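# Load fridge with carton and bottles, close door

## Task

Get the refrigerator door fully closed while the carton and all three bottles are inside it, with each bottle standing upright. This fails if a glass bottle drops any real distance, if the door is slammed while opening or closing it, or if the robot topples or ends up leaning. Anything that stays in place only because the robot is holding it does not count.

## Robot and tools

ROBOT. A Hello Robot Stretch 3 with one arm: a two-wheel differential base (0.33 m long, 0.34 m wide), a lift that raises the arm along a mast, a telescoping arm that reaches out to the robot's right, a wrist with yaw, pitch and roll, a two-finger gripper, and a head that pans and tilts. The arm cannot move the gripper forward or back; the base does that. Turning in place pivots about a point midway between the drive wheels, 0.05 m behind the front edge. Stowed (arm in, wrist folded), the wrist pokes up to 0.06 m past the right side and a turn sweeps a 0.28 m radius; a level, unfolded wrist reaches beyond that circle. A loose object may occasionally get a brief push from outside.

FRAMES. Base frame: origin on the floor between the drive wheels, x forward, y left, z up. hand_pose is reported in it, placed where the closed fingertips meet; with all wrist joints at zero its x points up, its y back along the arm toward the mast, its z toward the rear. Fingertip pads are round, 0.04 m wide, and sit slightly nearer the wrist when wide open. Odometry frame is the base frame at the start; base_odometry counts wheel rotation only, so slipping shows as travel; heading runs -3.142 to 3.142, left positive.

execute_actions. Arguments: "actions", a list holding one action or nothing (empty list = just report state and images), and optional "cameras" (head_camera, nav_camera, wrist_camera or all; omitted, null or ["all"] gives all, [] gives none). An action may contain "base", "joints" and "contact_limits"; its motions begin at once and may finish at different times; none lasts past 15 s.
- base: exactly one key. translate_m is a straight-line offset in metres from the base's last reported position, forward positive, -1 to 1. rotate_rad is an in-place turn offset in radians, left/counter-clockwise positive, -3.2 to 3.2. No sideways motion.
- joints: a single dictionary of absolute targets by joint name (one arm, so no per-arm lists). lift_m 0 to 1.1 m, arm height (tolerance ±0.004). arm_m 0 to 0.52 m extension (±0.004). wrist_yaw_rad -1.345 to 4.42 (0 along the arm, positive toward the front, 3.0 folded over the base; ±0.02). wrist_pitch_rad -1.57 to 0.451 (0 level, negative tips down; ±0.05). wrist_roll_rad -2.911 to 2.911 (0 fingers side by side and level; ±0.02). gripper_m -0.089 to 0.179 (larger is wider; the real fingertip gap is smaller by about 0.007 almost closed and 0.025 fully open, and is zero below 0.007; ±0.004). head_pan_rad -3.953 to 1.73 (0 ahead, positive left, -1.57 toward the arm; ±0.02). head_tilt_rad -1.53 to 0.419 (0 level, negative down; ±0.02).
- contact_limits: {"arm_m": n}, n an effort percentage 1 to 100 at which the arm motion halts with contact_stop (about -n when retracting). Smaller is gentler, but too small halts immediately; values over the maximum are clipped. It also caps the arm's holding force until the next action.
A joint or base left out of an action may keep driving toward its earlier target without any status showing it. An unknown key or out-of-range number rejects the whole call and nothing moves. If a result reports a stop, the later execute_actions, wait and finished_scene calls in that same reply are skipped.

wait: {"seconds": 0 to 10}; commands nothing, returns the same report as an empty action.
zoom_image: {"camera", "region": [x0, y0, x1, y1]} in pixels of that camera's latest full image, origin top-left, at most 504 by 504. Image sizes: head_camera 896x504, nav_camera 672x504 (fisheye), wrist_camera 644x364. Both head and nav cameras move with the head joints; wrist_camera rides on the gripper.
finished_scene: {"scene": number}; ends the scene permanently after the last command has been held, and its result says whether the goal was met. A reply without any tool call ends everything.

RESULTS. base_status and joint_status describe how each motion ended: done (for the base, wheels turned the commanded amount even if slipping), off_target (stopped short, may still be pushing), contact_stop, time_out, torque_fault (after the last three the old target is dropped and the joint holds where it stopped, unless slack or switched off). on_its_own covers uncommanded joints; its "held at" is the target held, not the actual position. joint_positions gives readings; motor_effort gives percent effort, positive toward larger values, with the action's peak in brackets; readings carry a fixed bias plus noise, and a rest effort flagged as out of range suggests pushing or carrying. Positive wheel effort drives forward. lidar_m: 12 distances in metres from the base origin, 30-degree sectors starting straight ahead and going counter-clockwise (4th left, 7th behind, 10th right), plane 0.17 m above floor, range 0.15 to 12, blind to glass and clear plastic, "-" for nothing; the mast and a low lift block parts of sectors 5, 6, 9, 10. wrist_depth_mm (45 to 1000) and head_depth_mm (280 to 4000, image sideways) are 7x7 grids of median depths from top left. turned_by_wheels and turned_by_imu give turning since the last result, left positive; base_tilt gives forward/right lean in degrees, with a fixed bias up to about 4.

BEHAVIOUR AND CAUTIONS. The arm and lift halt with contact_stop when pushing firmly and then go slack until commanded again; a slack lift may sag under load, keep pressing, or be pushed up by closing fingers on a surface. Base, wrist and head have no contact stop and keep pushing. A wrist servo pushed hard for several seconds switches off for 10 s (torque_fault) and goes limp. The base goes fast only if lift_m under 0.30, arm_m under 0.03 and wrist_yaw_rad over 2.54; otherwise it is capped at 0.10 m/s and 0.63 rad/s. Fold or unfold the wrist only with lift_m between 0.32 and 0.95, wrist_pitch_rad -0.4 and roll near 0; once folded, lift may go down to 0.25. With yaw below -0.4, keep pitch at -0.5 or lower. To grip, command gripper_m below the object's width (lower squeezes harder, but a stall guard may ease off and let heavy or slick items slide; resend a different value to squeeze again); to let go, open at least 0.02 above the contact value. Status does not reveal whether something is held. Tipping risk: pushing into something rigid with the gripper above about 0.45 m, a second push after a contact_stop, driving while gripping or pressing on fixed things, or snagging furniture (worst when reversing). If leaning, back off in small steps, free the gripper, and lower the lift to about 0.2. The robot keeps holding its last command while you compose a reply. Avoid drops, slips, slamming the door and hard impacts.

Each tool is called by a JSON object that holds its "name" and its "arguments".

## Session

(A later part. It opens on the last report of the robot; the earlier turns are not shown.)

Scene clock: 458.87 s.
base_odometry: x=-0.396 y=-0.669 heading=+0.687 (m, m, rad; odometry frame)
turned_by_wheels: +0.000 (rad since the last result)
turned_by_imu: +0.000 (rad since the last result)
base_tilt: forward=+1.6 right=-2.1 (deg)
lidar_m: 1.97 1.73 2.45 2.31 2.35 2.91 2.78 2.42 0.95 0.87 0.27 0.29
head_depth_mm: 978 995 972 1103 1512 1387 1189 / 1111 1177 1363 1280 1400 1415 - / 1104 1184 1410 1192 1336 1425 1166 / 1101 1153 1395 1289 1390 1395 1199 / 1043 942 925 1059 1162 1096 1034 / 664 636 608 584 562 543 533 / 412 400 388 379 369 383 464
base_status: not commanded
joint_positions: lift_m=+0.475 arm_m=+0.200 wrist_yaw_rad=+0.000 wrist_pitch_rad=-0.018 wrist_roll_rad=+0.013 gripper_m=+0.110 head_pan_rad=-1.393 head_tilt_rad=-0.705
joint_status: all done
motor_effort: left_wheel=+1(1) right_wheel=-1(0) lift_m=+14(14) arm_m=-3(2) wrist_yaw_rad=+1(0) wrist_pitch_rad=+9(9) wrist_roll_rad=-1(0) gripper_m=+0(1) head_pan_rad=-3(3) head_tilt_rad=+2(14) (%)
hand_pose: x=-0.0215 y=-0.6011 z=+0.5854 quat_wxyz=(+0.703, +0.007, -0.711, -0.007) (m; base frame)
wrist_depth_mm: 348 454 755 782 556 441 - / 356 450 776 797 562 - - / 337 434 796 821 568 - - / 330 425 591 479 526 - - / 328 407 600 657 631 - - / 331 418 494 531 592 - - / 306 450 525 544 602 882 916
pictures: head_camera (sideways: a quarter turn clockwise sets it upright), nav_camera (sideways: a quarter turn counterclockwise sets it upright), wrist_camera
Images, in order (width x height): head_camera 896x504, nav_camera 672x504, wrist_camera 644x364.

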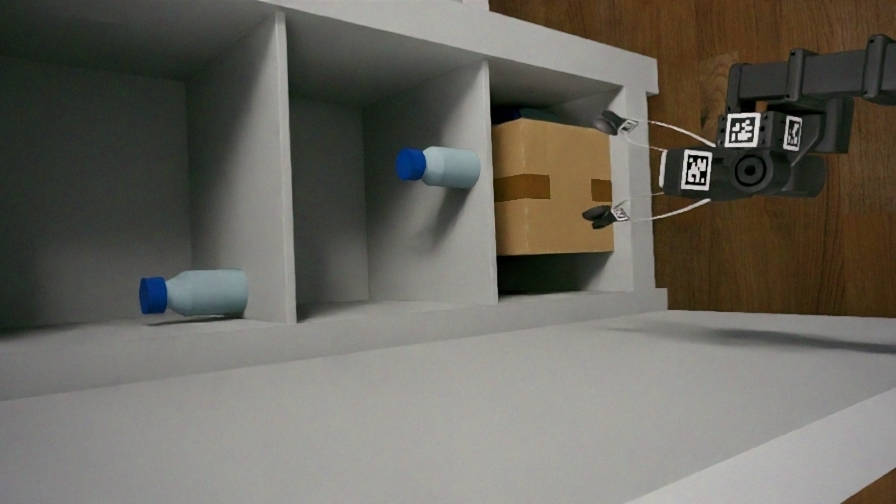

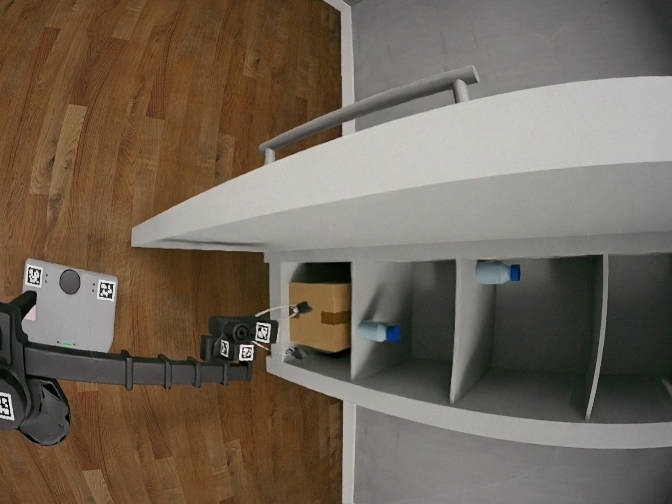

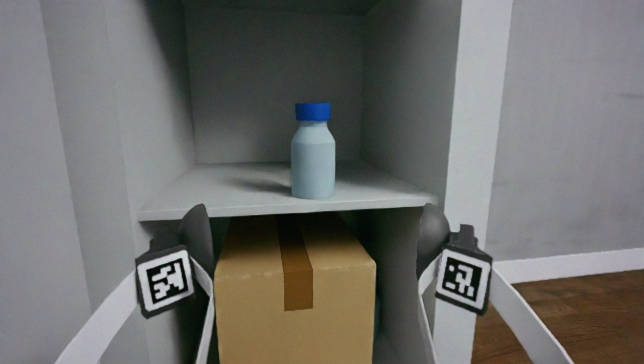

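{"name": "execute_actions", "arguments": {"actions": [{"joints":{"arm_m":0.0,"wrist_yaw_rad":2.9,"wrist_pitch_rad":-0.4,"gripper_m":0.0}}], "cameras": []}}

{"name": "execute_actions", "arguments": {"actions": [{"base":{"rotate_rad":0.35}}], "cameras": []}}

{"name": "execute_actions", "arguments": {"actions": [{"base":{"translate_m":0.65}}], "cameras": []}}

{"name": "execute_actions", "arguments": {"actions": [{"base":{"rotate_rad":-0.35},"joints":{"head_pan_rad":-2.0}}]}}

Scene clock: 470.07 s.
base_odometry: x=-0.396 y=-0.669 heading=+0.687 (m, m, rad; odometry frame)
turned_by_wheels: -0.001 (rad since the last result)
turned_by_imu: -0.084 (rad since the last result)
base_tilt: forward=+1.8 right=-2.0 (deg)
lidar_m: 1.98 1.74 2.33 2.31 2.34 2.74 2.78 2.76 1.62 0.91 0.27 0.28
head_depth_mm: 776 854 996 1873 1670 1388 1184 / 982 1007 1038 1179 1397 1372 1184 / 1118 1196 1402 1287 1416 1388 1188 / 1109 1176 1404 1301 1343 1393 1193 / 1093 1151 1386 1246 1384 1360 1171 / 1038 882 905 967 848 762 694 / 670 633 578 536 498 469 468
base_status: not commanded
joint_positions: lift_m=+0.475 arm_m=+0.000 wrist_yaw_rad=+1.166 wrist_pitch_rad=-0.467 wrist_roll_rad=+0.012 gripper_m=+0.000 head_pan_rad=-1.393 head_tilt_rad=-0.704
joint_status: wrist_yaw_rad off_target (ended at +1.166, target +2.900); wrist_pitch_rad off_target (ended at -0.467, target -0.400); the others done
on_its_own: wrist_yaw_rad is held at +1.210, not at your +2.900, by its stall guard, which is still easing; wrist_pitch_rad is at rest, and its effort (+36) is outside its rest range (-20 to +32)
motor_effort: left_wheel=-5(16) right_wheel=+14(26) lift_m=+15(15) arm_m=-5(12) wrist_yaw_rad=+33(86) wrist_pitch_rad=+36(38) wrist_roll_rad=+0(0) gripper_m=-7(86) head_pan_rad=-2(3) head_tilt_rad=+1(1) (%)
hand_pose: x=+0.1789 y=-0.2314 z=+0.4771 quat_wxyz=(+0.662, +0.517, -0.488, +0.239) (m; base frame)
wrist_depth_mm: - - 101 122 154 211 331 / - - 110 134 175 250 451 / - - 125 149 203 314 540 / 924 923 141 168 240 411 710 / 785 772 167 - 304 610 626 / 654 667 642 - 439 653 639 / 577 581 561 270 467 587 586
pictures: none
No camera images: the call's "cameras" was empty. Leave "cameras" out to get every camera's image.

Scene clock: 471.57 s.
base_odometry: x=-0.396 y=-0.669 heading=+1.036 (m, m, rad; odometry frame)
turned_by_wheels: +0.349 (rad since the last result)
turned_by_imu: +0.174 (rad since the last result)
base_tilt: forward=+1.6 right=-2.0 (deg)
lidar_m: 2.00 1.76 2.45 2.31 2.38 2.91 2.74 2.16 0.92 0.81 0.29 0.32
head_depth_mm: 1068 1132 1116 1172 1281 1384 1187 / 1091 1163 1384 1230 1380 1383 1184 / 1101 1162 1392 1293 1323 1387 1182 / 1088 1013 1371 1241 1425 1394 1189 / 722 798 886 920 936 966 987 / 533 538 542 548 557 564 575 / 383 386 388 392 395 416 507
base_status: rotate_rad off_target (by the wheels' count: +0.3490 of +0.3500)
joint_positions: lift_m=+0.475 arm_m=+0.000 wrist_yaw_rad=+1.055 wrist_pitch_rad=-0.468 wrist_roll_rad=+0.012 gripper_m=+0.000 head_pan_rad=-1.393 head_tilt_rad=-0.704
joint_status: not commanded
on_its_own: wrist_yaw_rad is held at +1.149, not at your +2.900, by its stall guard, which is still easing; right_wheel is at rest, and its effort (+25) is outside its rest range (-18 to +18); wrist_pitch_rad is at rest, and its effort (+36) is outside its rest range (-20 to +32)
motor_effort: left_wheel=-11(12) right_wheel=+25(24) lift_m=+15(14) arm_m=-2(5) wrist_yaw_rad=+70(71) wrist_pitch_rad=+36(37) wrist_roll_rad=+0(0) gripper_m=-11(12) head_pan_rad=-3(3) head_tilt_rad=+2(2) (%)
hand_pose: x=+0.1680 y=-0.2528 z=+0.4770 quat_wxyz=(+0.674, +0.489, -0.516, +0.202) (m; base frame)
wrist_depth_mm: - - 100 113 139 181 259 / - - 111 125 158 215 328 / - - 129 140 181 257 457 / 928 928 153 158 213 328 562 / 760 766 203 166 272 450 639 / 661 673 653 - 368 641 625 / 575 572 565 255 417 593 600
pictures: none
No camera images: the call's "cameras" was empty. Leave "cameras" out to get every camera's image.

Scene clock: 479.03 s.
base_odometry: x=-0.064 y=-0.111 heading=+1.035 (m, m, rad; odometry frame)
turned_by_wheels: +0.000 (rad since the last result)
turned_by_imu: -1.737 (rad since the last result)
base_tilt: forward=+1.8 right=-1.9 (deg)
lidar_m: 0.15 1.21 1.41 1.74 1.75 1.66 2.52 2.52 2.94 2.99 2.99 -
head_depth_mm: 2757 3091 2736 2087 1654 1379 1188 / 2700 3048 2791 2096 1669 1384 1193 / 2639 2997 2777 2078 1673 1389 1186 / 2676 2960 2802 2081 1673 1393 1193 / 2644 2931 2828 2106 1676 1401 1200 / 2583 2891 2822 2102 1679 1392 1224 / 2545 2831 2837 2086 1747 - -
base_status: translate_m off_target (by the wheels' count: +0.6499 of +0.6500)
joint_positions: lift_m=+0.475 arm_m=+0.000 wrist_yaw_rad=+0.982 wrist_pitch_rad=-0.419 wrist_roll_rad=+0.009 gripper_m=+0.000 head_pan_rad=-1.394 head_tilt_rad=-0.703
joint_status: not commanded
on_its_own: wrist_yaw_rad is held at +0.985, not at your +2.900, by its stall guard, which is not easing now; right_wheel is at rest, and its effort (+22) is outside its rest range (-18 to +18)
motor_effort: left_wheel=+9(17) right_wheel=+22(27) lift_m=+16(17) arm_m=+0(2) wrist_yaw_rad=+2(70) wrist_pitch_rad=+10(51) wrist_roll_rad=+1(1) gripper_m=-3(13) head_pan_rad=-3(3) head_tilt_rad=+1(2) (%)
hand_pose: x=+0.1651 y=-0.2696 z=+0.4877 quat_wxyz=(+0.677, +0.457, -0.543, +0.194) (m; base frame)
wrist_depth_mm: 536 667 - - - - - / 636 704 761 - - - - / 550 671 833 - - - - / 601 708 855 - - - - / 627 712 820 - 833 852 856 / 608 704 681 665 706 710 728 / 586 599 609 603 607 611 617
pictures: none
No camera images: the call's "cameras" was empty. Leave "cameras" out to get every camera's image.

Scene clock: 480.53 s.
base_odometry: x=-0.064 y=-0.111 heading=+0.685 (m, m, rad; odometry frame)
turned_by_wheels: -0.350 (rad since the last result)
turned_by_imu: -0.342 (rad since the last result)
base_tilt: forward=+1.7 right=-2.0 (deg)
lidar_m: 0.15 0.20 1.24 1.60 1.75 1.66 1.68 2.51 2.59 3.19 2.99 3.05
head_depth_mm: 2195 2369 2600 2093 1653 1390 1185 / 2252 2529 2708 2080 1662 1389 1189 / 2369 2658 2802 2102 1662 1390 1188 / 2531 2888 2821 2089 1666 1390 1181 / 2625 2960 2833 2097 1672 1393 1193 / 2776 3150 2865 2094 1678 1392 1204 / 2986 3439 2830 2140 1682 1415 1200
base_status: done
joint_positions: lift_m=+0.475 arm_m=+0.000 wrist_yaw_rad=+0.982 wrist_pitch_rad=-0.419 wrist_roll_rad=+0.009 gripper_m=+0.000 head_pan_rad=-1.993 head_tilt_rad=-0.703
joint_status: all done
on_its_own: wrist_yaw_rad is held at +0.985, not at your +2.900, by its stall guard, which is not easing now
motor_effort: left_wheel=+2(10) right_wheel=-1(14) lift_m=+16(16) arm_m=+0(0) wrist_yaw_rad=+2(2) wrist_pitch_rad=+10(10) wrist_roll_rad=+1(1) gripper_m=-2(2) head_pan_rad=-3(28) head_tilt_rad=+1(1) (%)
hand_pose: x=+0.1651 y=-0.2696 z=+0.4877 quat_wxyz=(+0.677, +0.457, -0.543, +0.194) (m; base frame)
wrist_depth_mm: - - - - - - - / 632 - - - - - - / 682 - - - - - - / 753 955 - - - - - / 694 799 821 - 842 840 858 / 667 707 701 655 706 728 707 / 599 601 600 606 611 618 619
pictures: head_camera (sideways: a quarter turn clockwise sets it upright), nav_camera (sideways: a quarter turn counterclockwise sets it upright), wrist_camera
Images, in order (width x height): head_camera 896x504, nav_camera 672x504, wrist_camera 644x364.

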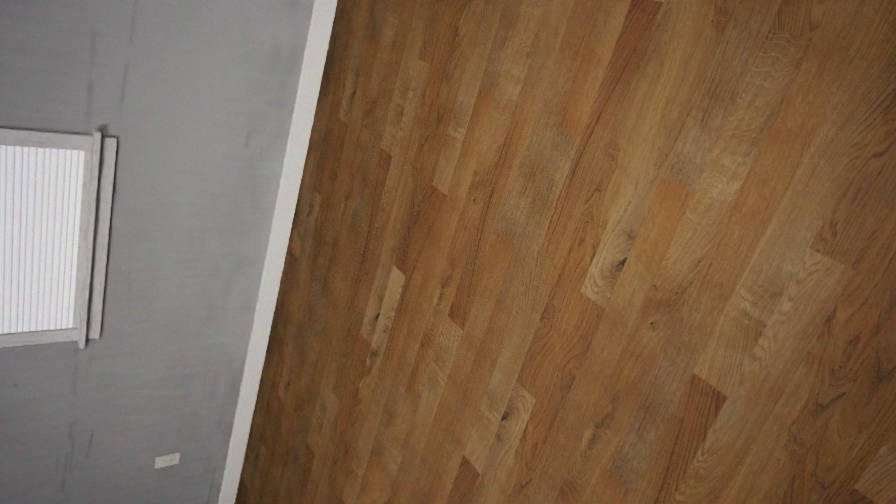

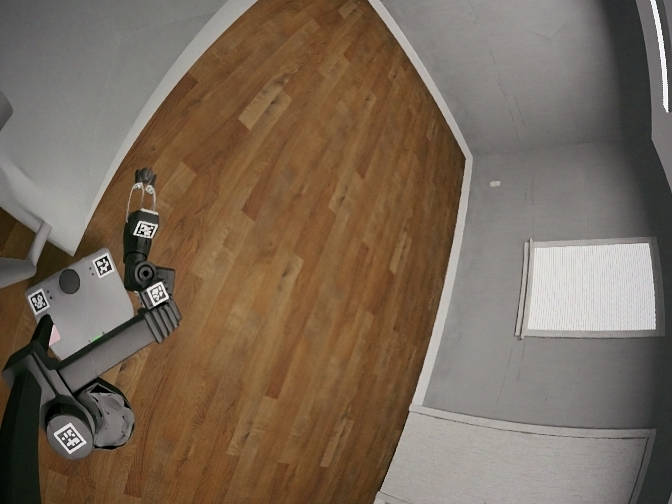

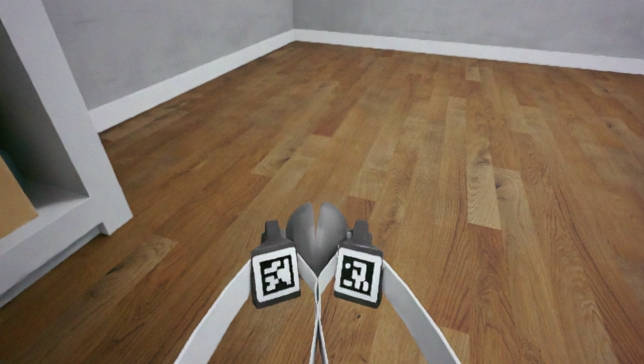

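{"name": "execute_actions", "arguments": {"actions": [{"base":{"translate_m":-0.5},"joints":{"head_pan_rad":0.3,"head_tilt_rad":-0.6}}]}}

Scene clock: 488.70 s.
base_odometry: x=-0.451 y=-0.427 heading=+0.685 (m, m, rad; odometry frame)
turned_by_wheels: +0.000 (rad since the last result)
turned_by_imu: +0.001 (rad since the last result)
base_tilt: forward=+1.7 right=-2.1 (deg)
lidar_m: 0.57 0.98 1.65 1.56 1.46 1.19 1.93 2.11 2.14 2.81 3.27 2.52
head_depth_mm: 459 490 538 606 743 1433 1234 / 525 555 579 637 732 846 1013 / 616 672 740 825 927 1066 1190 / 744 825 934 1069 1251 1413 1255 / 1048 1216 1451 1805 1774 1486 1249 / 1364 1508 1656 1844 1858 1500 1249 / 1327 1453 1596 1774 1844 1500 1262
base_status: done
joint_positions: lift_m=+0.475 arm_m=+0.000 wrist_yaw_rad=+0.982 wrist_pitch_rad=-0.419 wrist_roll_rad=+0.009 gripper_m=+0.000 head_pan_rad=+0.293 head_tilt_rad=-0.606
joint_status: all done
on_its_own: wrist_yaw_rad is held at +0.985, not at your +2.900, by its stall guard, which is not easing now
motor_effort: left_wheel=+2(3) right_wheel=-1(4) lift_m=+17(16) arm_m=+0(0) wrist_yaw_rad=+1(1) wrist_pitch_rad=+10(10) wrist_roll_rad=+1(1) gripper_m=-3(2) head_pan_rad=+2(33) head_tilt_rad=+2(10) (%)
hand_pose: x=+0.1651 y=-0.2696 z=+0.4877 quat_wxyz=(+0.677, +0.457, -0.543, +0.194) (m; base frame)
wrist_depth_mm: 952 - - - - - - / - - - - - - - / - - - - - - - / 971 - - - - - - / 479 802 834 - 839 822 854 / 525 690 688 656 694 722 732 / 588 608 594 609 611 627 616
pictures: head_camera (sideways: a quarter turn clockwise sets it upright), nav_camera (sideways: a quarter turn counterclockwise sets it upright), wrist_camera
Images, in order (width x height): head_camera 896x504, nav_camera 672x504, wrist_camera 644x364.

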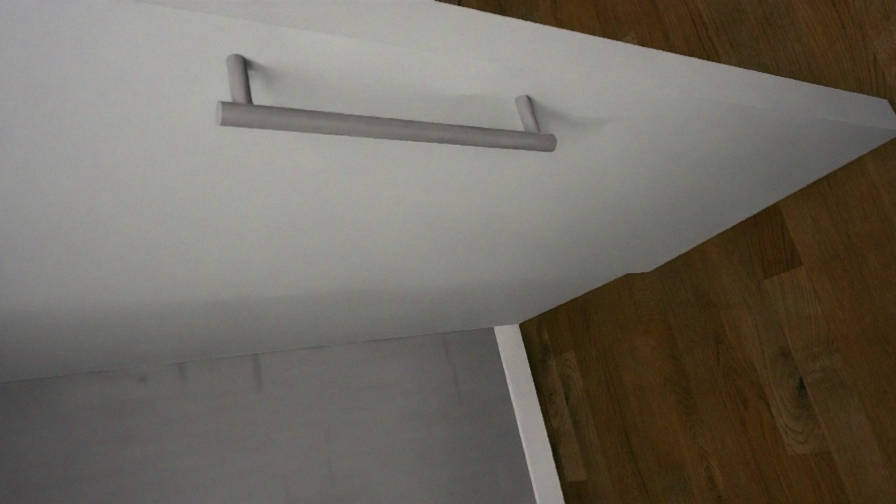

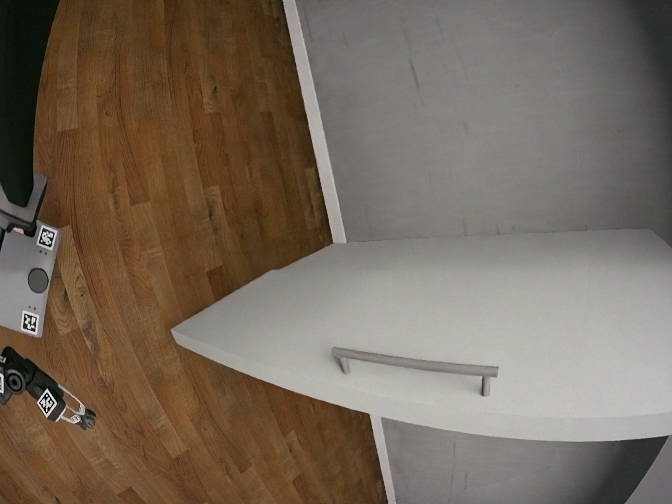

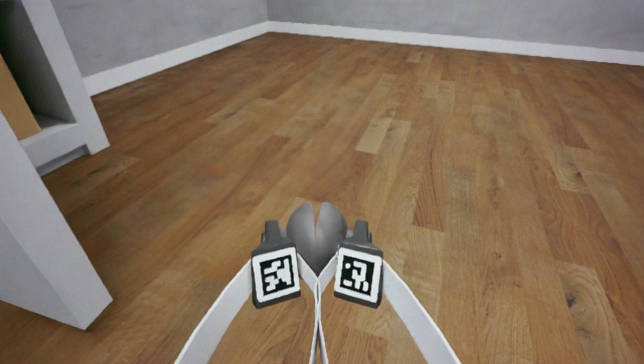

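{"name": "execute_actions", "arguments": {"actions": [{"base":{"rotate_rad":1.3},"joints":{"wrist_yaw_rad":0.0,"wrist_pitch_rad":-0.02,"head_pan_rad":-1.2}}], "cameras": []}}

{"name": "execute_actions", "arguments": {"actions": [{"base":{"translate_m":0.5}}]}}

Scene clock: 502.13 s.
base_odometry: x=-0.451 y=-0.427 heading=+1.985 (m, m, rad; odometry frame)
turned_by_wheels: +1.300 (rad since the last result)
turned_by_imu: +1.273 (rad since the last result)
base_tilt: forward=+1.8 right=-2.0 (deg)
lidar_m: 1.79 1.47 1.46 1.19 2.12 2.11 2.35 3.30 3.27 0.57 0.61 1.63
head_depth_mm: 1991 2243 2579 2366 1820 1484 1236 / 467 529 2257 2179 1758 1476 1277 / 472 519 580 649 746 875 1091 / 536 584 626 748 884 1051 1196 / 620 696 803 938 1139 1379 1251 / 730 845 997 1322 1734 1494 1253 / 991 1219 1565 1786 1855 1501 1259
base_status: done
joint_positions: lift_m=+0.475 arm_m=+0.000 wrist_yaw_rad=+0.003 wrist_pitch_rad=-0.042 wrist_roll_rad=+0.009 gripper_m=+0.000 head_pan_rad=-1.193 head_tilt_rad=-0.606
joint_status: all done
motor_effort: left_wheel=-1(5) right_wheel=+1(5) lift_m=+16(16) arm_m=+0(0) wrist_yaw_rad=-3(2) wrist_pitch_rad=+11(13) wrist_roll_rad=+1(1) gripper_m=-4(2) head_pan_rad=-3(33) head_tilt_rad=+2(2) (%)
hand_pose: x=-0.0207 y=-0.4000 z=+0.5792 quat_wxyz=(+0.704, +0.016, -0.710, -0.014) (m; base frame)
wrist_depth_mm: 406 300 - - - - - / 443 318 - - - - - / 470 335 - - - - - / 520 358 363 - - - - / 596 379 363 - - - - / 665 401 358 - - - - / 755 440 832 903 897 892 896
pictures: none
No camera images: the call's "cameras" was empty. Leave "cameras" out to get every camera's image.

Scene clock: 508.10 s.
base_odometry: x=-0.653 y=+0.031 heading=+1.985 (m, m, rad; odometry frame)
turned_by_wheels: +0.000 (rad since the last result)
turned_by_imu: -0.002 (rad since the last result)
base_tilt: forward=+1.6 right=-2.0 (deg)
lidar_m: 1.36 1.15 1.15 1.26 1.23 2.48 2.78 3.61 0.68 0.72 1.15 1.24
head_depth_mm: 694 740 802 875 962 1068 1176 / 804 865 936 1004 1107 1245 1269 / 912 995 1105 1222 1398 1428 1243 / 1049 1167 1308 1499 1690 1492 1251 / 1160 1263 1407 1568 1723 1484 1248 / 1097 1198 1316 1461 1631 1493 1260 / 1041 1130 1242 1347 1514 1505 1256
base_status: done
joint_positions: lift_m=+0.475 arm_m=+0.000 wrist_yaw_rad=+0.003 wrist_pitch_rad=-0.042 wrist_roll_rad=+0.009 gripper_m=+0.000 head_pan_rad=-1.193 head_tilt_rad=-0.606
joint_status: not commanded
motor_effort: left_wheel=-1(3) right_wheel=+2(5) lift_m=+16(16) arm_m=+0(0) wrist_yaw_rad=-3(3) wrist_pitch_rad=+11(11) wrist_roll_rad=+1(1) gripper_m=-3(3) head_pan_rad=-3(3) head_tilt_rad=+2(2) (%)
hand_pose: x=-0.0207 y=-0.4000 z=+0.5792 quat_wxyz=(+0.704, +0.016, -0.710, -0.014) (m; base frame)
wrist_depth_mm: 809 887 679 506 431 377 330 / 829 895 706 523 449 386 339 / 819 947 744 545 461 395 348 / 870 977 752 573 474 404 352 / 877 - 835 - 489 420 358 / 880 - 917 621 481 431 377 / 853 858 807 627 546 441 395
pictures: head_camera (sideways: a quarter turn clockwise sets it upright), nav_camera (sideways: a quarter turn counterclockwise sets it upright), wrist_camera
Images, in order (width x height): head_camera 896x504, nav_camera 672x504, wrist_camera 644x364.

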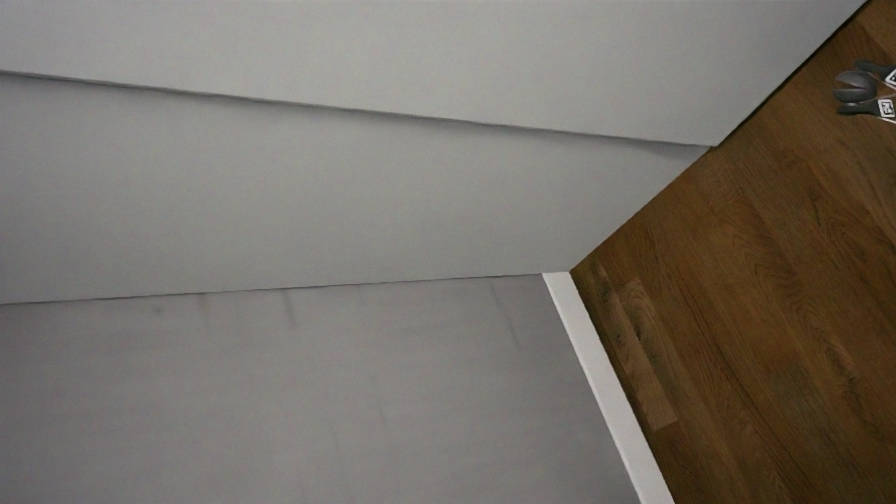

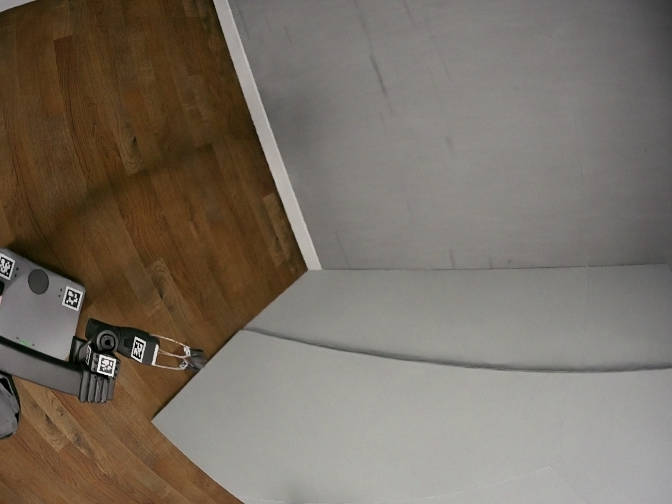

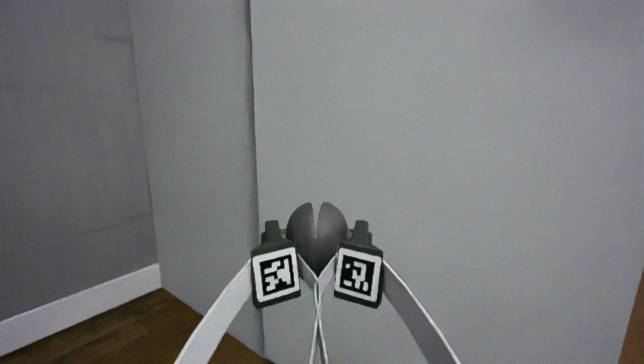

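{"name": "execute_actions", "arguments": {"actions": [{"base":{"rotate_rad":-0.35}}], "cameras": ["wrist_camera"]}}

{"name": "execute_actions", "arguments": {"actions": [{"joints":{"arm_m":0.35,"head_pan_rad":-1.6},"contact_limits":{"arm_m":25}}]}}

Scene clock: 514.20 s.
base_odometry: x=-0.653 y=+0.031 heading=+1.635 (m, m, rad; odometry frame)
turned_by_wheels: -0.350 (rad since the last result)
turned_by_imu: -0.342 (rad since the last result)
base_tilt: forward=+1.7 right=-2.0 (deg)
lidar_m: 1.25 1.28 1.15 1.15 1.23 2.37 2.50 3.07 3.58 0.68 0.79 1.24
head_depth_mm: 562 611 669 738 824 937 1082 / 595 647 716 799 899 1034 1175 / 628 691 769 862 988 1148 1233 / 669 743 829 937 1096 1291 1248 / 717 803 921 1068 1294 1457 1245 / 817 918 1052 1240 1500 1501 1244 / 899 1014 1192 1432 1655 1496 1261
base_status: done
joint_positions: lift_m=+0.475 arm_m=+0.000 wrist_yaw_rad=+0.002 wrist_pitch_rad=-0.042 wrist_roll_rad=+0.009 gripper_m=+0.000 head_pan_rad=-1.193 head_tilt_rad=-0.606
joint_status: not commanded
motor_effort: left_wheel=+1(6) right_wheel=-1(6) lift_m=+16(16) arm_m=+0(0) wrist_yaw_rad=-2(3) wrist_pitch_rad=+11(11) wrist_roll_rad=+1(1) gripper_m=-2(2) head_pan_rad=-4(3) head_tilt_rad=+3(2) (%)
hand_pose: x=-0.0209 y=-0.4000 z=+0.5792 quat_wxyz=(+0.704, +0.016, -0.710, -0.014) (m; base frame)
wrist_depth_mm: 523 471 434 405 384 - - / 575 488 452 421 406 - - / 596 514 467 437 413 - - / 623 531 487 451 433 - - / 667 565 510 - 455 - - / 705 603 557 497 - - - / 755 611 557 516 487 867 881
pictures: wrist_camera
Images, in order (width x height): wrist_camera 644x364.

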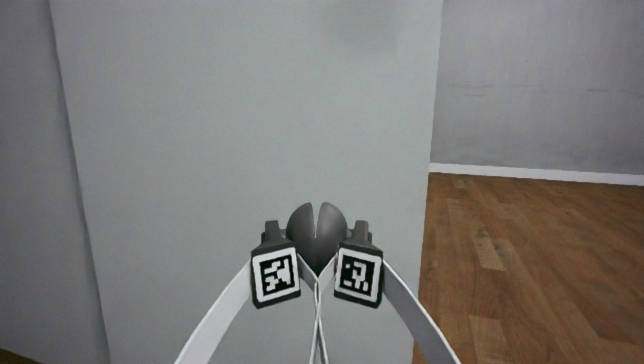

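Scene clock: 518.03 s.
base_odometry: x=-0.653 y=+0.031 heading=+1.635 (m, m, rad; odometry frame)
turned_by_wheels: +0.000 (rad since the last result)
turned_by_imu: -0.003 (rad since the last result)
base_tilt: forward=+1.8 right=-2.0 (deg)
lidar_m: 1.25 1.28 1.15 1.15 1.23 2.36 2.50 3.04 3.59 0.89 0.89 1.24
head_depth_mm: 3021 3259 3411 2385 1815 1472 1243 / 3041 3451 3520 2406 1841 1467 1267 / 816 905 1012 1188 1731 1515 1231 / 783 862 955 1082 1212 - 1245 / 754 829 915 1028 1177 1343 1248 / 727 795 882 983 1108 1281 1260 / 705 769 847 938 1058 1232 1267
base_status: not commanded
joint_positions: lift_m=+0.475 arm_m=+0.350 wrist_yaw_rad=-0.003 wrist_pitch_rad=-0.041 wrist_roll_rad=+0.009 gripper_m=+0.000 head_pan_rad=-1.593 head_tilt_rad=-0.605
joint_status: all done
motor_effort: left_wheel=+1(7) right_wheel=+0(11) lift_m=+16(16) arm_m=+3(15) wrist_yaw_rad=+1(14) wrist_pitch_rad=+11(15) wrist_roll_rad=+0(1) gripper_m=-2(3) head_pan_rad=-3(23) head_tilt_rad=+2(2) (%)
contact_limits: arm_m 25 (drawing in: default 20, maximum 33; extending or still: default 28, maximum 45)
hand_pose: x=-0.0221 y=-0.7497 z=+0.5793 quat_wxyz=(+0.704, +0.014, -0.710, -0.016) (m; base frame)
wrist_depth_mm: 246 262 283 303 332 - - / 254 270 292 319 346 - - / 260 279 303 329 360 - - / 272 289 311 341 376 - - / 278 298 319 - 389 - - / 289 308 329 375 423 - - / 296 320 355 386 426 887 889
pictures: head_camera (sideways: a quarter turn clockwise sets it upright), nav_camera (sideways: a quarter turn counterclockwise sets it upright), wrist_camera
Images, in order (width x height): head_camera 896x504, nav_camera 672x504, wrist_camera 644x364.

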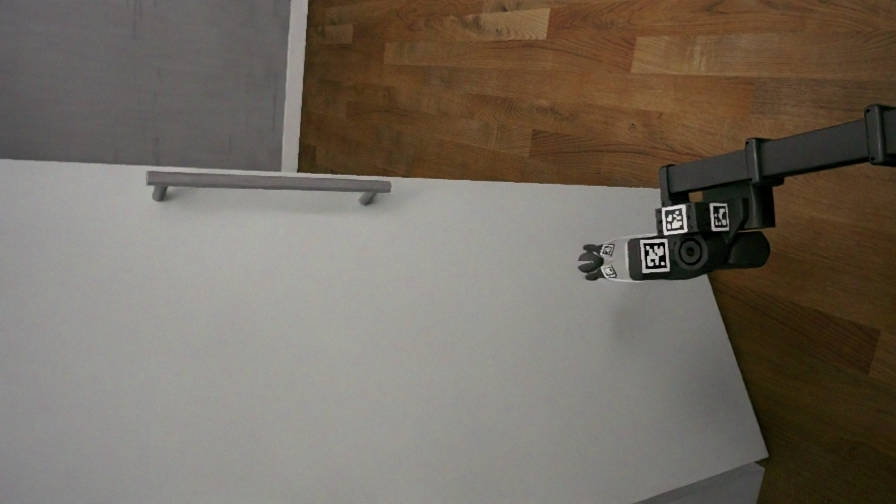

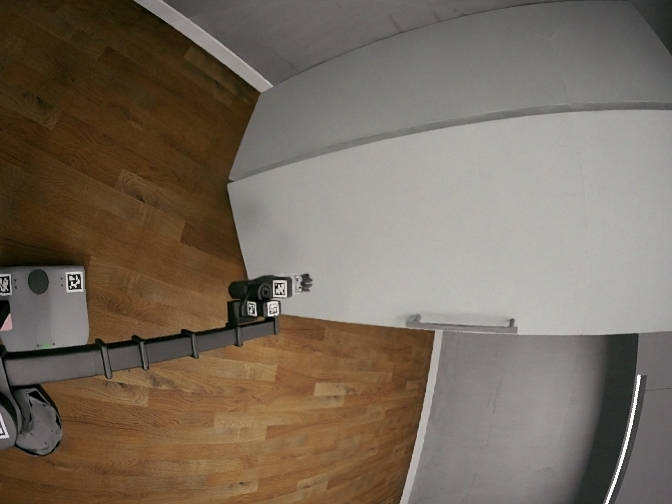

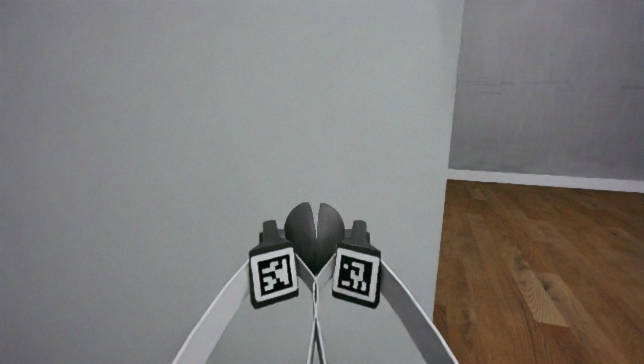

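{"name": "execute_actions", "arguments": {"actions": [{"joints":{"arm_m":0.5},"contact_limits":{"arm_m":25}}]}}

Scene clock: 525.30 s.
base_odometry: x=-0.653 y=+0.031 heading=+1.635 (m, m, rad; odometry frame)
turned_by_wheels: +0.000 (rad since the last result)
turned_by_imu: +0.000 (rad since the last result)
base_tilt: forward=+1.7 right=-2.1 (deg)
lidar_m: 1.25 1.28 1.15 1.15 1.23 2.37 2.50 3.04 3.58 1.10 0.91 1.24
head_depth_mm: 3005 3264 3408 2355 1799 1473 1241 / 3087 3316 3496 2368 1809 1480 1237 / 3198 3463 3416 2410 1888 1468 1222 / 3249 3558 3518 2402 1987 1483 1256 / 3103 3267 3302 2415 1797 1498 1244 / 2420 1221 1301 1382 1456 1443 1257 / 985 1015 1063 1104 1159 1272 1255
base_status: not commanded
joint_positions: lift_m=+0.475 arm_m=+0.500 wrist_yaw_rad=-0.002 wrist_pitch_rad=-0.041 wrist_roll_rad=+0.009 gripper_m=+0.000 head_pan_rad=-1.593 head_tilt_rad=-0.605
joint_status: all done
motor_effort: left_wheel=+0(1) right_wheel=+0(0) lift_m=+16(17) arm_m=+3(4) wrist_yaw_rad=+1(1) wrist_pitch_rad=+11(11) wrist_roll_rad=+1(1) gripper_m=-2(3) head_pan_rad=-3(3) head_tilt_rad=+2(2) (%)
contact_limits: arm_m 25 (drawing in: default 20, maximum 33; extending or still: default 28, maximum 45)
hand_pose: x=-0.0219 y=-0.8997 z=+0.5794 quat_wxyz=(+0.704, +0.014, -0.710, -0.016) (m; base frame)
wrist_depth_mm: 347 434 - - - - - / 351 447 - - - - - / 356 451 - - - - - / 357 460 - - - - - / 361 467 - - - - - / 366 469 625 - - - - / 368 474 825 872 876 887 899
pictures: head_camera (sideways: a quarter turn clockwise sets it upright), nav_camera (sideways: a quarter turn counterclockwise sets it upright), wrist_camera
Images, in order (width x height): head_camera 896x504, nav_camera 672x504, wrist_camera 644x364.

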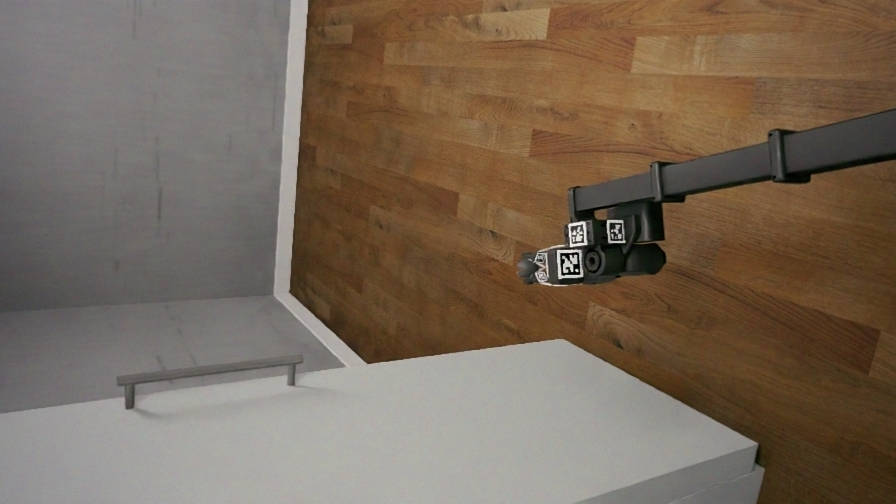

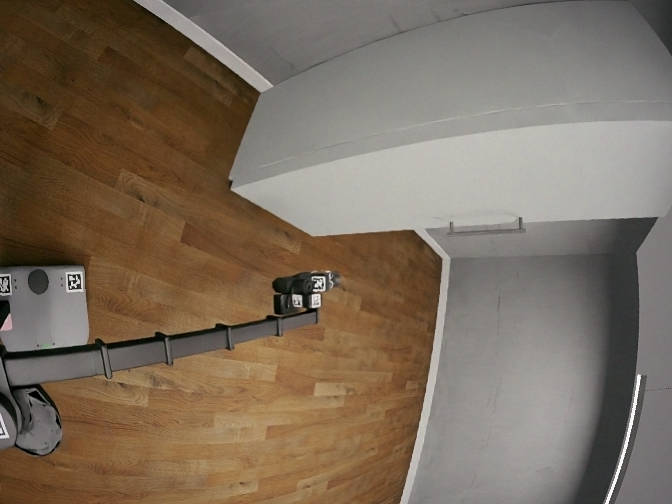

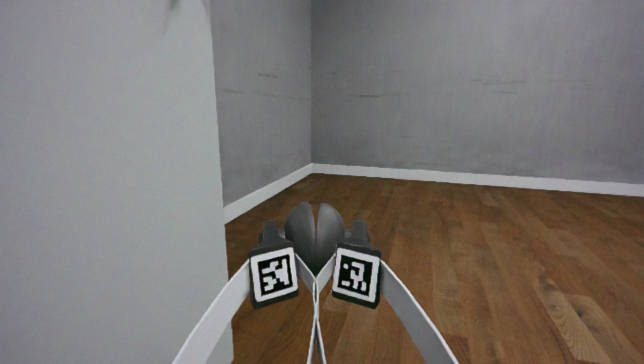

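{"name": "execute_actions", "arguments": {"actions": [{"base":{"rotate_rad":0.25},"joints":{"head_pan_rad":-1.3}}]}}

Scene clock: 530.03 s.
base_odometry: x=-0.653 y=+0.031 heading=+1.885 (m, m, rad; odometry frame)
turned_by_wheels: +0.250 (rad since the last result)
turned_by_imu: +0.244 (rad since the last result)
base_tilt: forward=+1.8 right=-2.0 (deg)
lidar_m: 1.31 1.17 1.14 1.21 1.74 2.49 2.66 3.67 3.59 0.91 1.01 1.24
head_depth_mm: 992 1136 1333 2166 1826 1437 1271 / 879 984 1130 1318 1573 1438 1243 / 782 869 974 1115 1313 1443 1244 / 788 874 974 1114 1279 1436 1256 / 868 970 1107 1287 1531 1485 1246 / 977 1110 1293 1509 1698 1490 1268 / 1108 1227 1332 1450 1585 1501 1259
base_status: done
joint_positions: lift_m=+0.475 arm_m=+0.500 wrist_yaw_rad=-0.002 wrist_pitch_rad=-0.041 wrist_roll_rad=+0.009 gripper_m=+0.000 head_pan_rad=-1.307 head_tilt_rad=-0.605
joint_status: all done
motor_effort: left_wheel=-1(6) right_wheel=+1(6) lift_m=+16(16) arm_m=+3(3) wrist_yaw_rad=+1(0) wrist_pitch_rad=+11(11) wrist_roll_rad=+1(1) gripper_m=-3(2) head_pan_rad=+2(19) head_tilt_rad=+2(2) (%)
hand_pose: x=-0.0219 y=-0.8997 z=+0.5794 quat_wxyz=(+0.704, +0.014, -0.710, -0.015) (m; base frame)
wrist_depth_mm: 176 208 270 386 - - - / 179 211 278 395 - - - / 182 217 287 414 - - - / 185 222 294 433 - - - / 188 226 295 - - - - / 192 231 285 469 - - - / 194 234 339 487 866 865 874
pictures: head_camera (sideways: a quarter turn clockwise sets it upright), nav_camera (sideways: a quarter turn counterclockwise sets it upright), wrist_camera
Images, in order (width x height): head_camera 896x504, nav_camera 672x504, wrist_camera 644x364.

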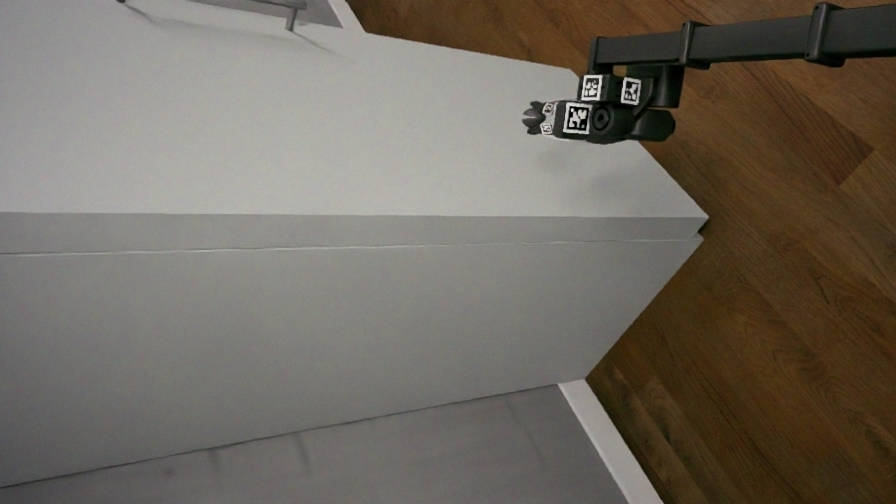

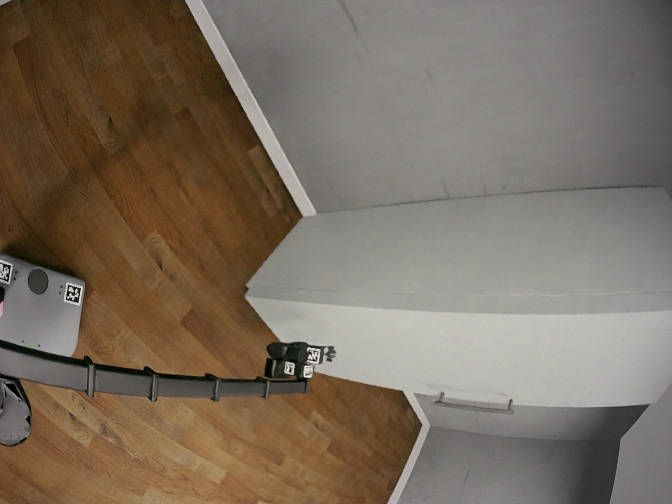

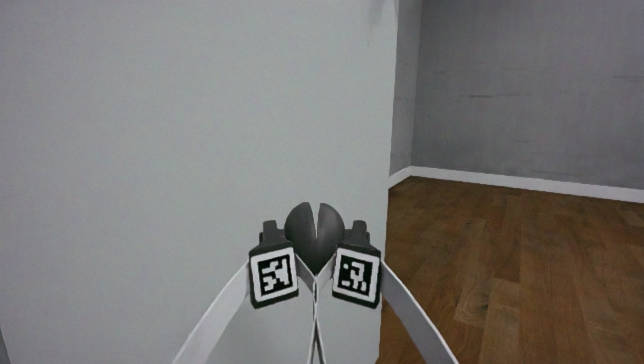

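{"name": "execute_actions", "arguments": {"actions": [{"base":{"rotate_rad":0.2}}], "cameras": ["wrist_camera"]}}

{"name": "execute_actions", "arguments": {"actions": [{"base":{"rotate_rad":-0.9},"joints":{"arm_m":0.2,"head_pan_rad":-0.6,"head_tilt_rad":-0.3}}]}}

Scene clock: 535.20 s.
base_odometry: x=-0.653 y=+0.031 heading=+2.084 (m, m, rad; odometry frame)
turned_by_wheels: +0.199 (rad since the last result)
turned_by_imu: +0.192 (rad since the last result)
base_tilt: forward=+1.8 right=-1.9 (deg)
lidar_m: 1.33 1.15 1.15 1.24 2.30 2.49 2.91 3.59 1.25 0.91 1.25 1.24
head_depth_mm: 745 833 954 1127 1328 1436 1271 / 788 848 939 1042 1185 1403 1247 / 881 977 1069 1194 1354 1440 1249 / 1022 1123 1267 1446 1646 1490 1248 / 1146 1274 1427 1574 1739 1501 1246 / 1115 1206 1319 1445 1642 1490 1257 / 1049 1136 1232 1362 1513 1495 1255
base_status: rotate_rad off_target (by the wheels' count: +0.1988 of +0.2000)
joint_positions: lift_m=+0.475 arm_m=+0.500 wrist_yaw_rad=-0.049 wrist_pitch_rad=-0.041 wrist_roll_rad=+0.009 gripper_m=+0.000 head_pan_rad=-1.307 head_tilt_rad=-0.605
joint_status: not commanded
on_its_own: left_wheel is at rest, and its effort (-19) is outside its rest range (-18 to +18); right_wheel is at rest, and its effort (+23) is outside its rest range (-18 to +18); wrist_yaw_rad is at rest, and its effort (+36) is outside its rest range (-12 to +12)
motor_effort: left_wheel=-19(19) right_wheel=+23(25) lift_m=+17(16) arm_m=+3(3) wrist_yaw_rad=+36(36) wrist_pitch_rad=+11(11) wrist_roll_rad=+1(1) gripper_m=-4(4) head_pan_rad=+2(2) head_tilt_rad=+2(1) (%)
hand_pose: x=-0.0339 y=-0.8994 z=+0.5794 quat_wxyz=(+0.703, -0.003, -0.710, -0.032) (m; base frame)
wrist_depth_mm: 409 253 183 160 231 427 - / 455 271 191 164 243 477 - / 501 290 201 173 259 532 - / 541 313 210 178 274 600 - / 548 337 220 - 303 - - / 578 366 247 - 371 - - / 602 403 238 205 300 862 886
pictures: wrist_camera
Images, in order (width x height): wrist_camera 644x364.

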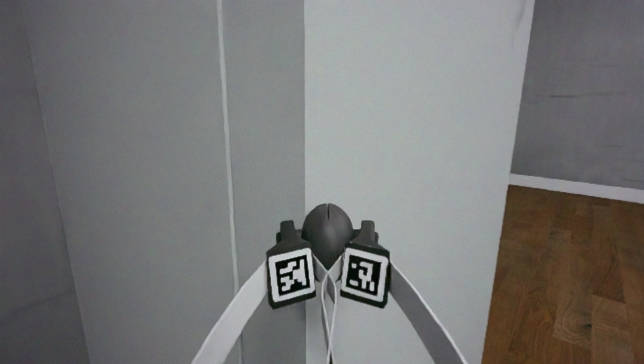

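Scene clock: 538.63 s.
base_odometry: x=-0.653 y=+0.031 heading=+1.184 (m, m, rad; odometry frame)
turned_by_wheels: -0.900 (rad since the last result)
turned_by_imu: -0.880 (rad since the last result)
base_tilt: forward=+1.7 right=-2.1 (deg)
lidar_m: 1.24 1.26 1.24 1.15 1.16 1.23 2.37 2.52 3.22 3.59 0.99 0.91
head_depth_mm: 1033 1100 1175 1265 1377 1495 1482 / 910 964 1027 1083 1167 1245 1344 / 811 856 894 949 1005 1070 1145 / 807 855 904 969 1036 1114 1204 / 899 956 1025 1099 1194 1299 1420 / 1013 1084 1186 1284 1406 1509 1548 / 1141 1204 1257 1309 1363 1412 1449
base_status: done
joint_positions: lift_m=+0.475 arm_m=+0.200 wrist_yaw_rad=-0.002 wrist_pitch_rad=-0.041 wrist_roll_rad=+0.009 gripper_m=+0.000 head_pan_rad=-0.607 head_tilt_rad=-0.310
joint_status: all done
motor_effort: left_wheel=+1(16) right_wheel=-1(19) lift_m=+16(16) arm_m=-3(4) wrist_yaw_rad=+0(36) wrist_pitch_rad=+11(11) wrist_roll_rad=+1(1) gripper_m=-3(4) head_pan_rad=+2(30) head_tilt_rad=+4(18) (%)
hand_pose: x=-0.0219 y=-0.6003 z=+0.5794 quat_wxyz=(+0.704, +0.014, -0.710, -0.015) (m; base frame)
wrist_depth_mm: - - - - - - - / - - - - - - - / - - - - - - - / - - - - - - - / - - - - - - - / - - - - - - - / 891 887 882 884 883 893 894
pictures: head_camera (sideways: a quarter turn clockwise sets it upright), nav_camera (sideways: a quarter turn counterclockwise sets it upright), wrist_camera
Images, in order (width x height): head_camera 896x504, nav_camera 672x504, wrist_camera 644x364.

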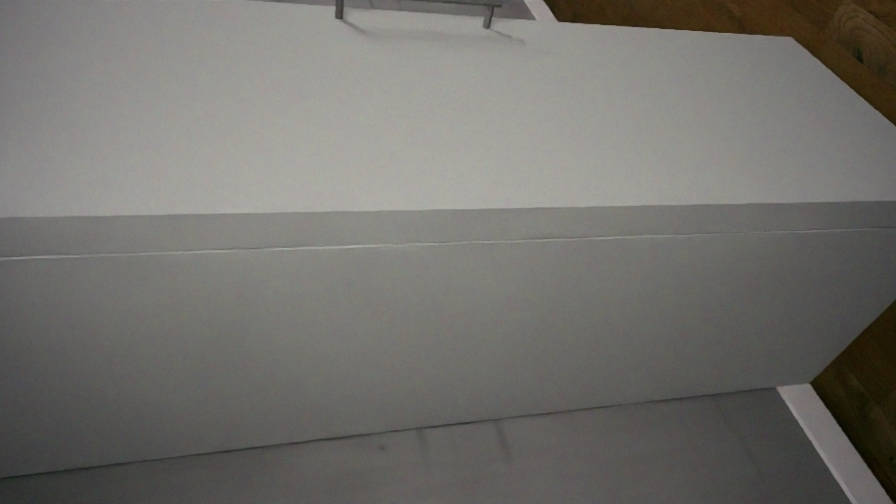

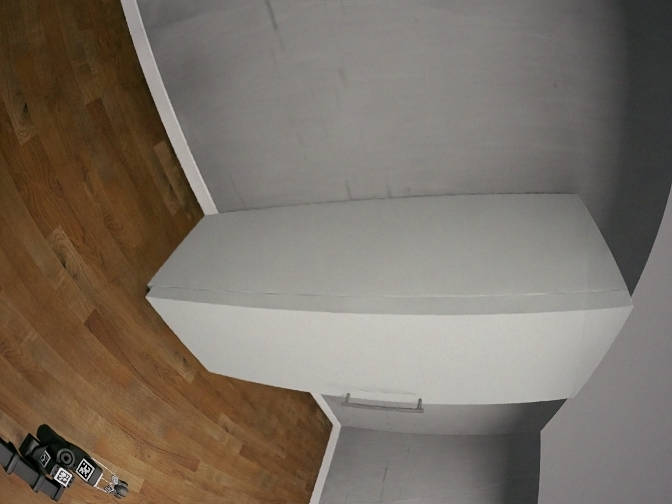

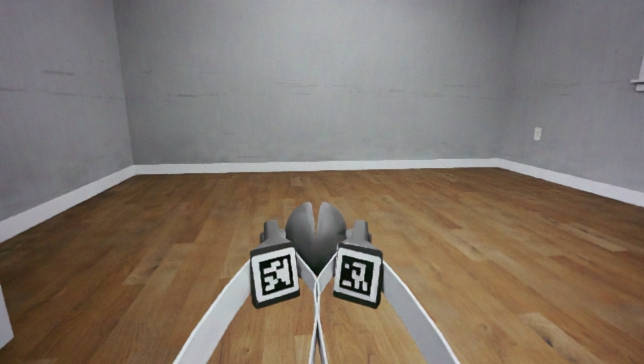

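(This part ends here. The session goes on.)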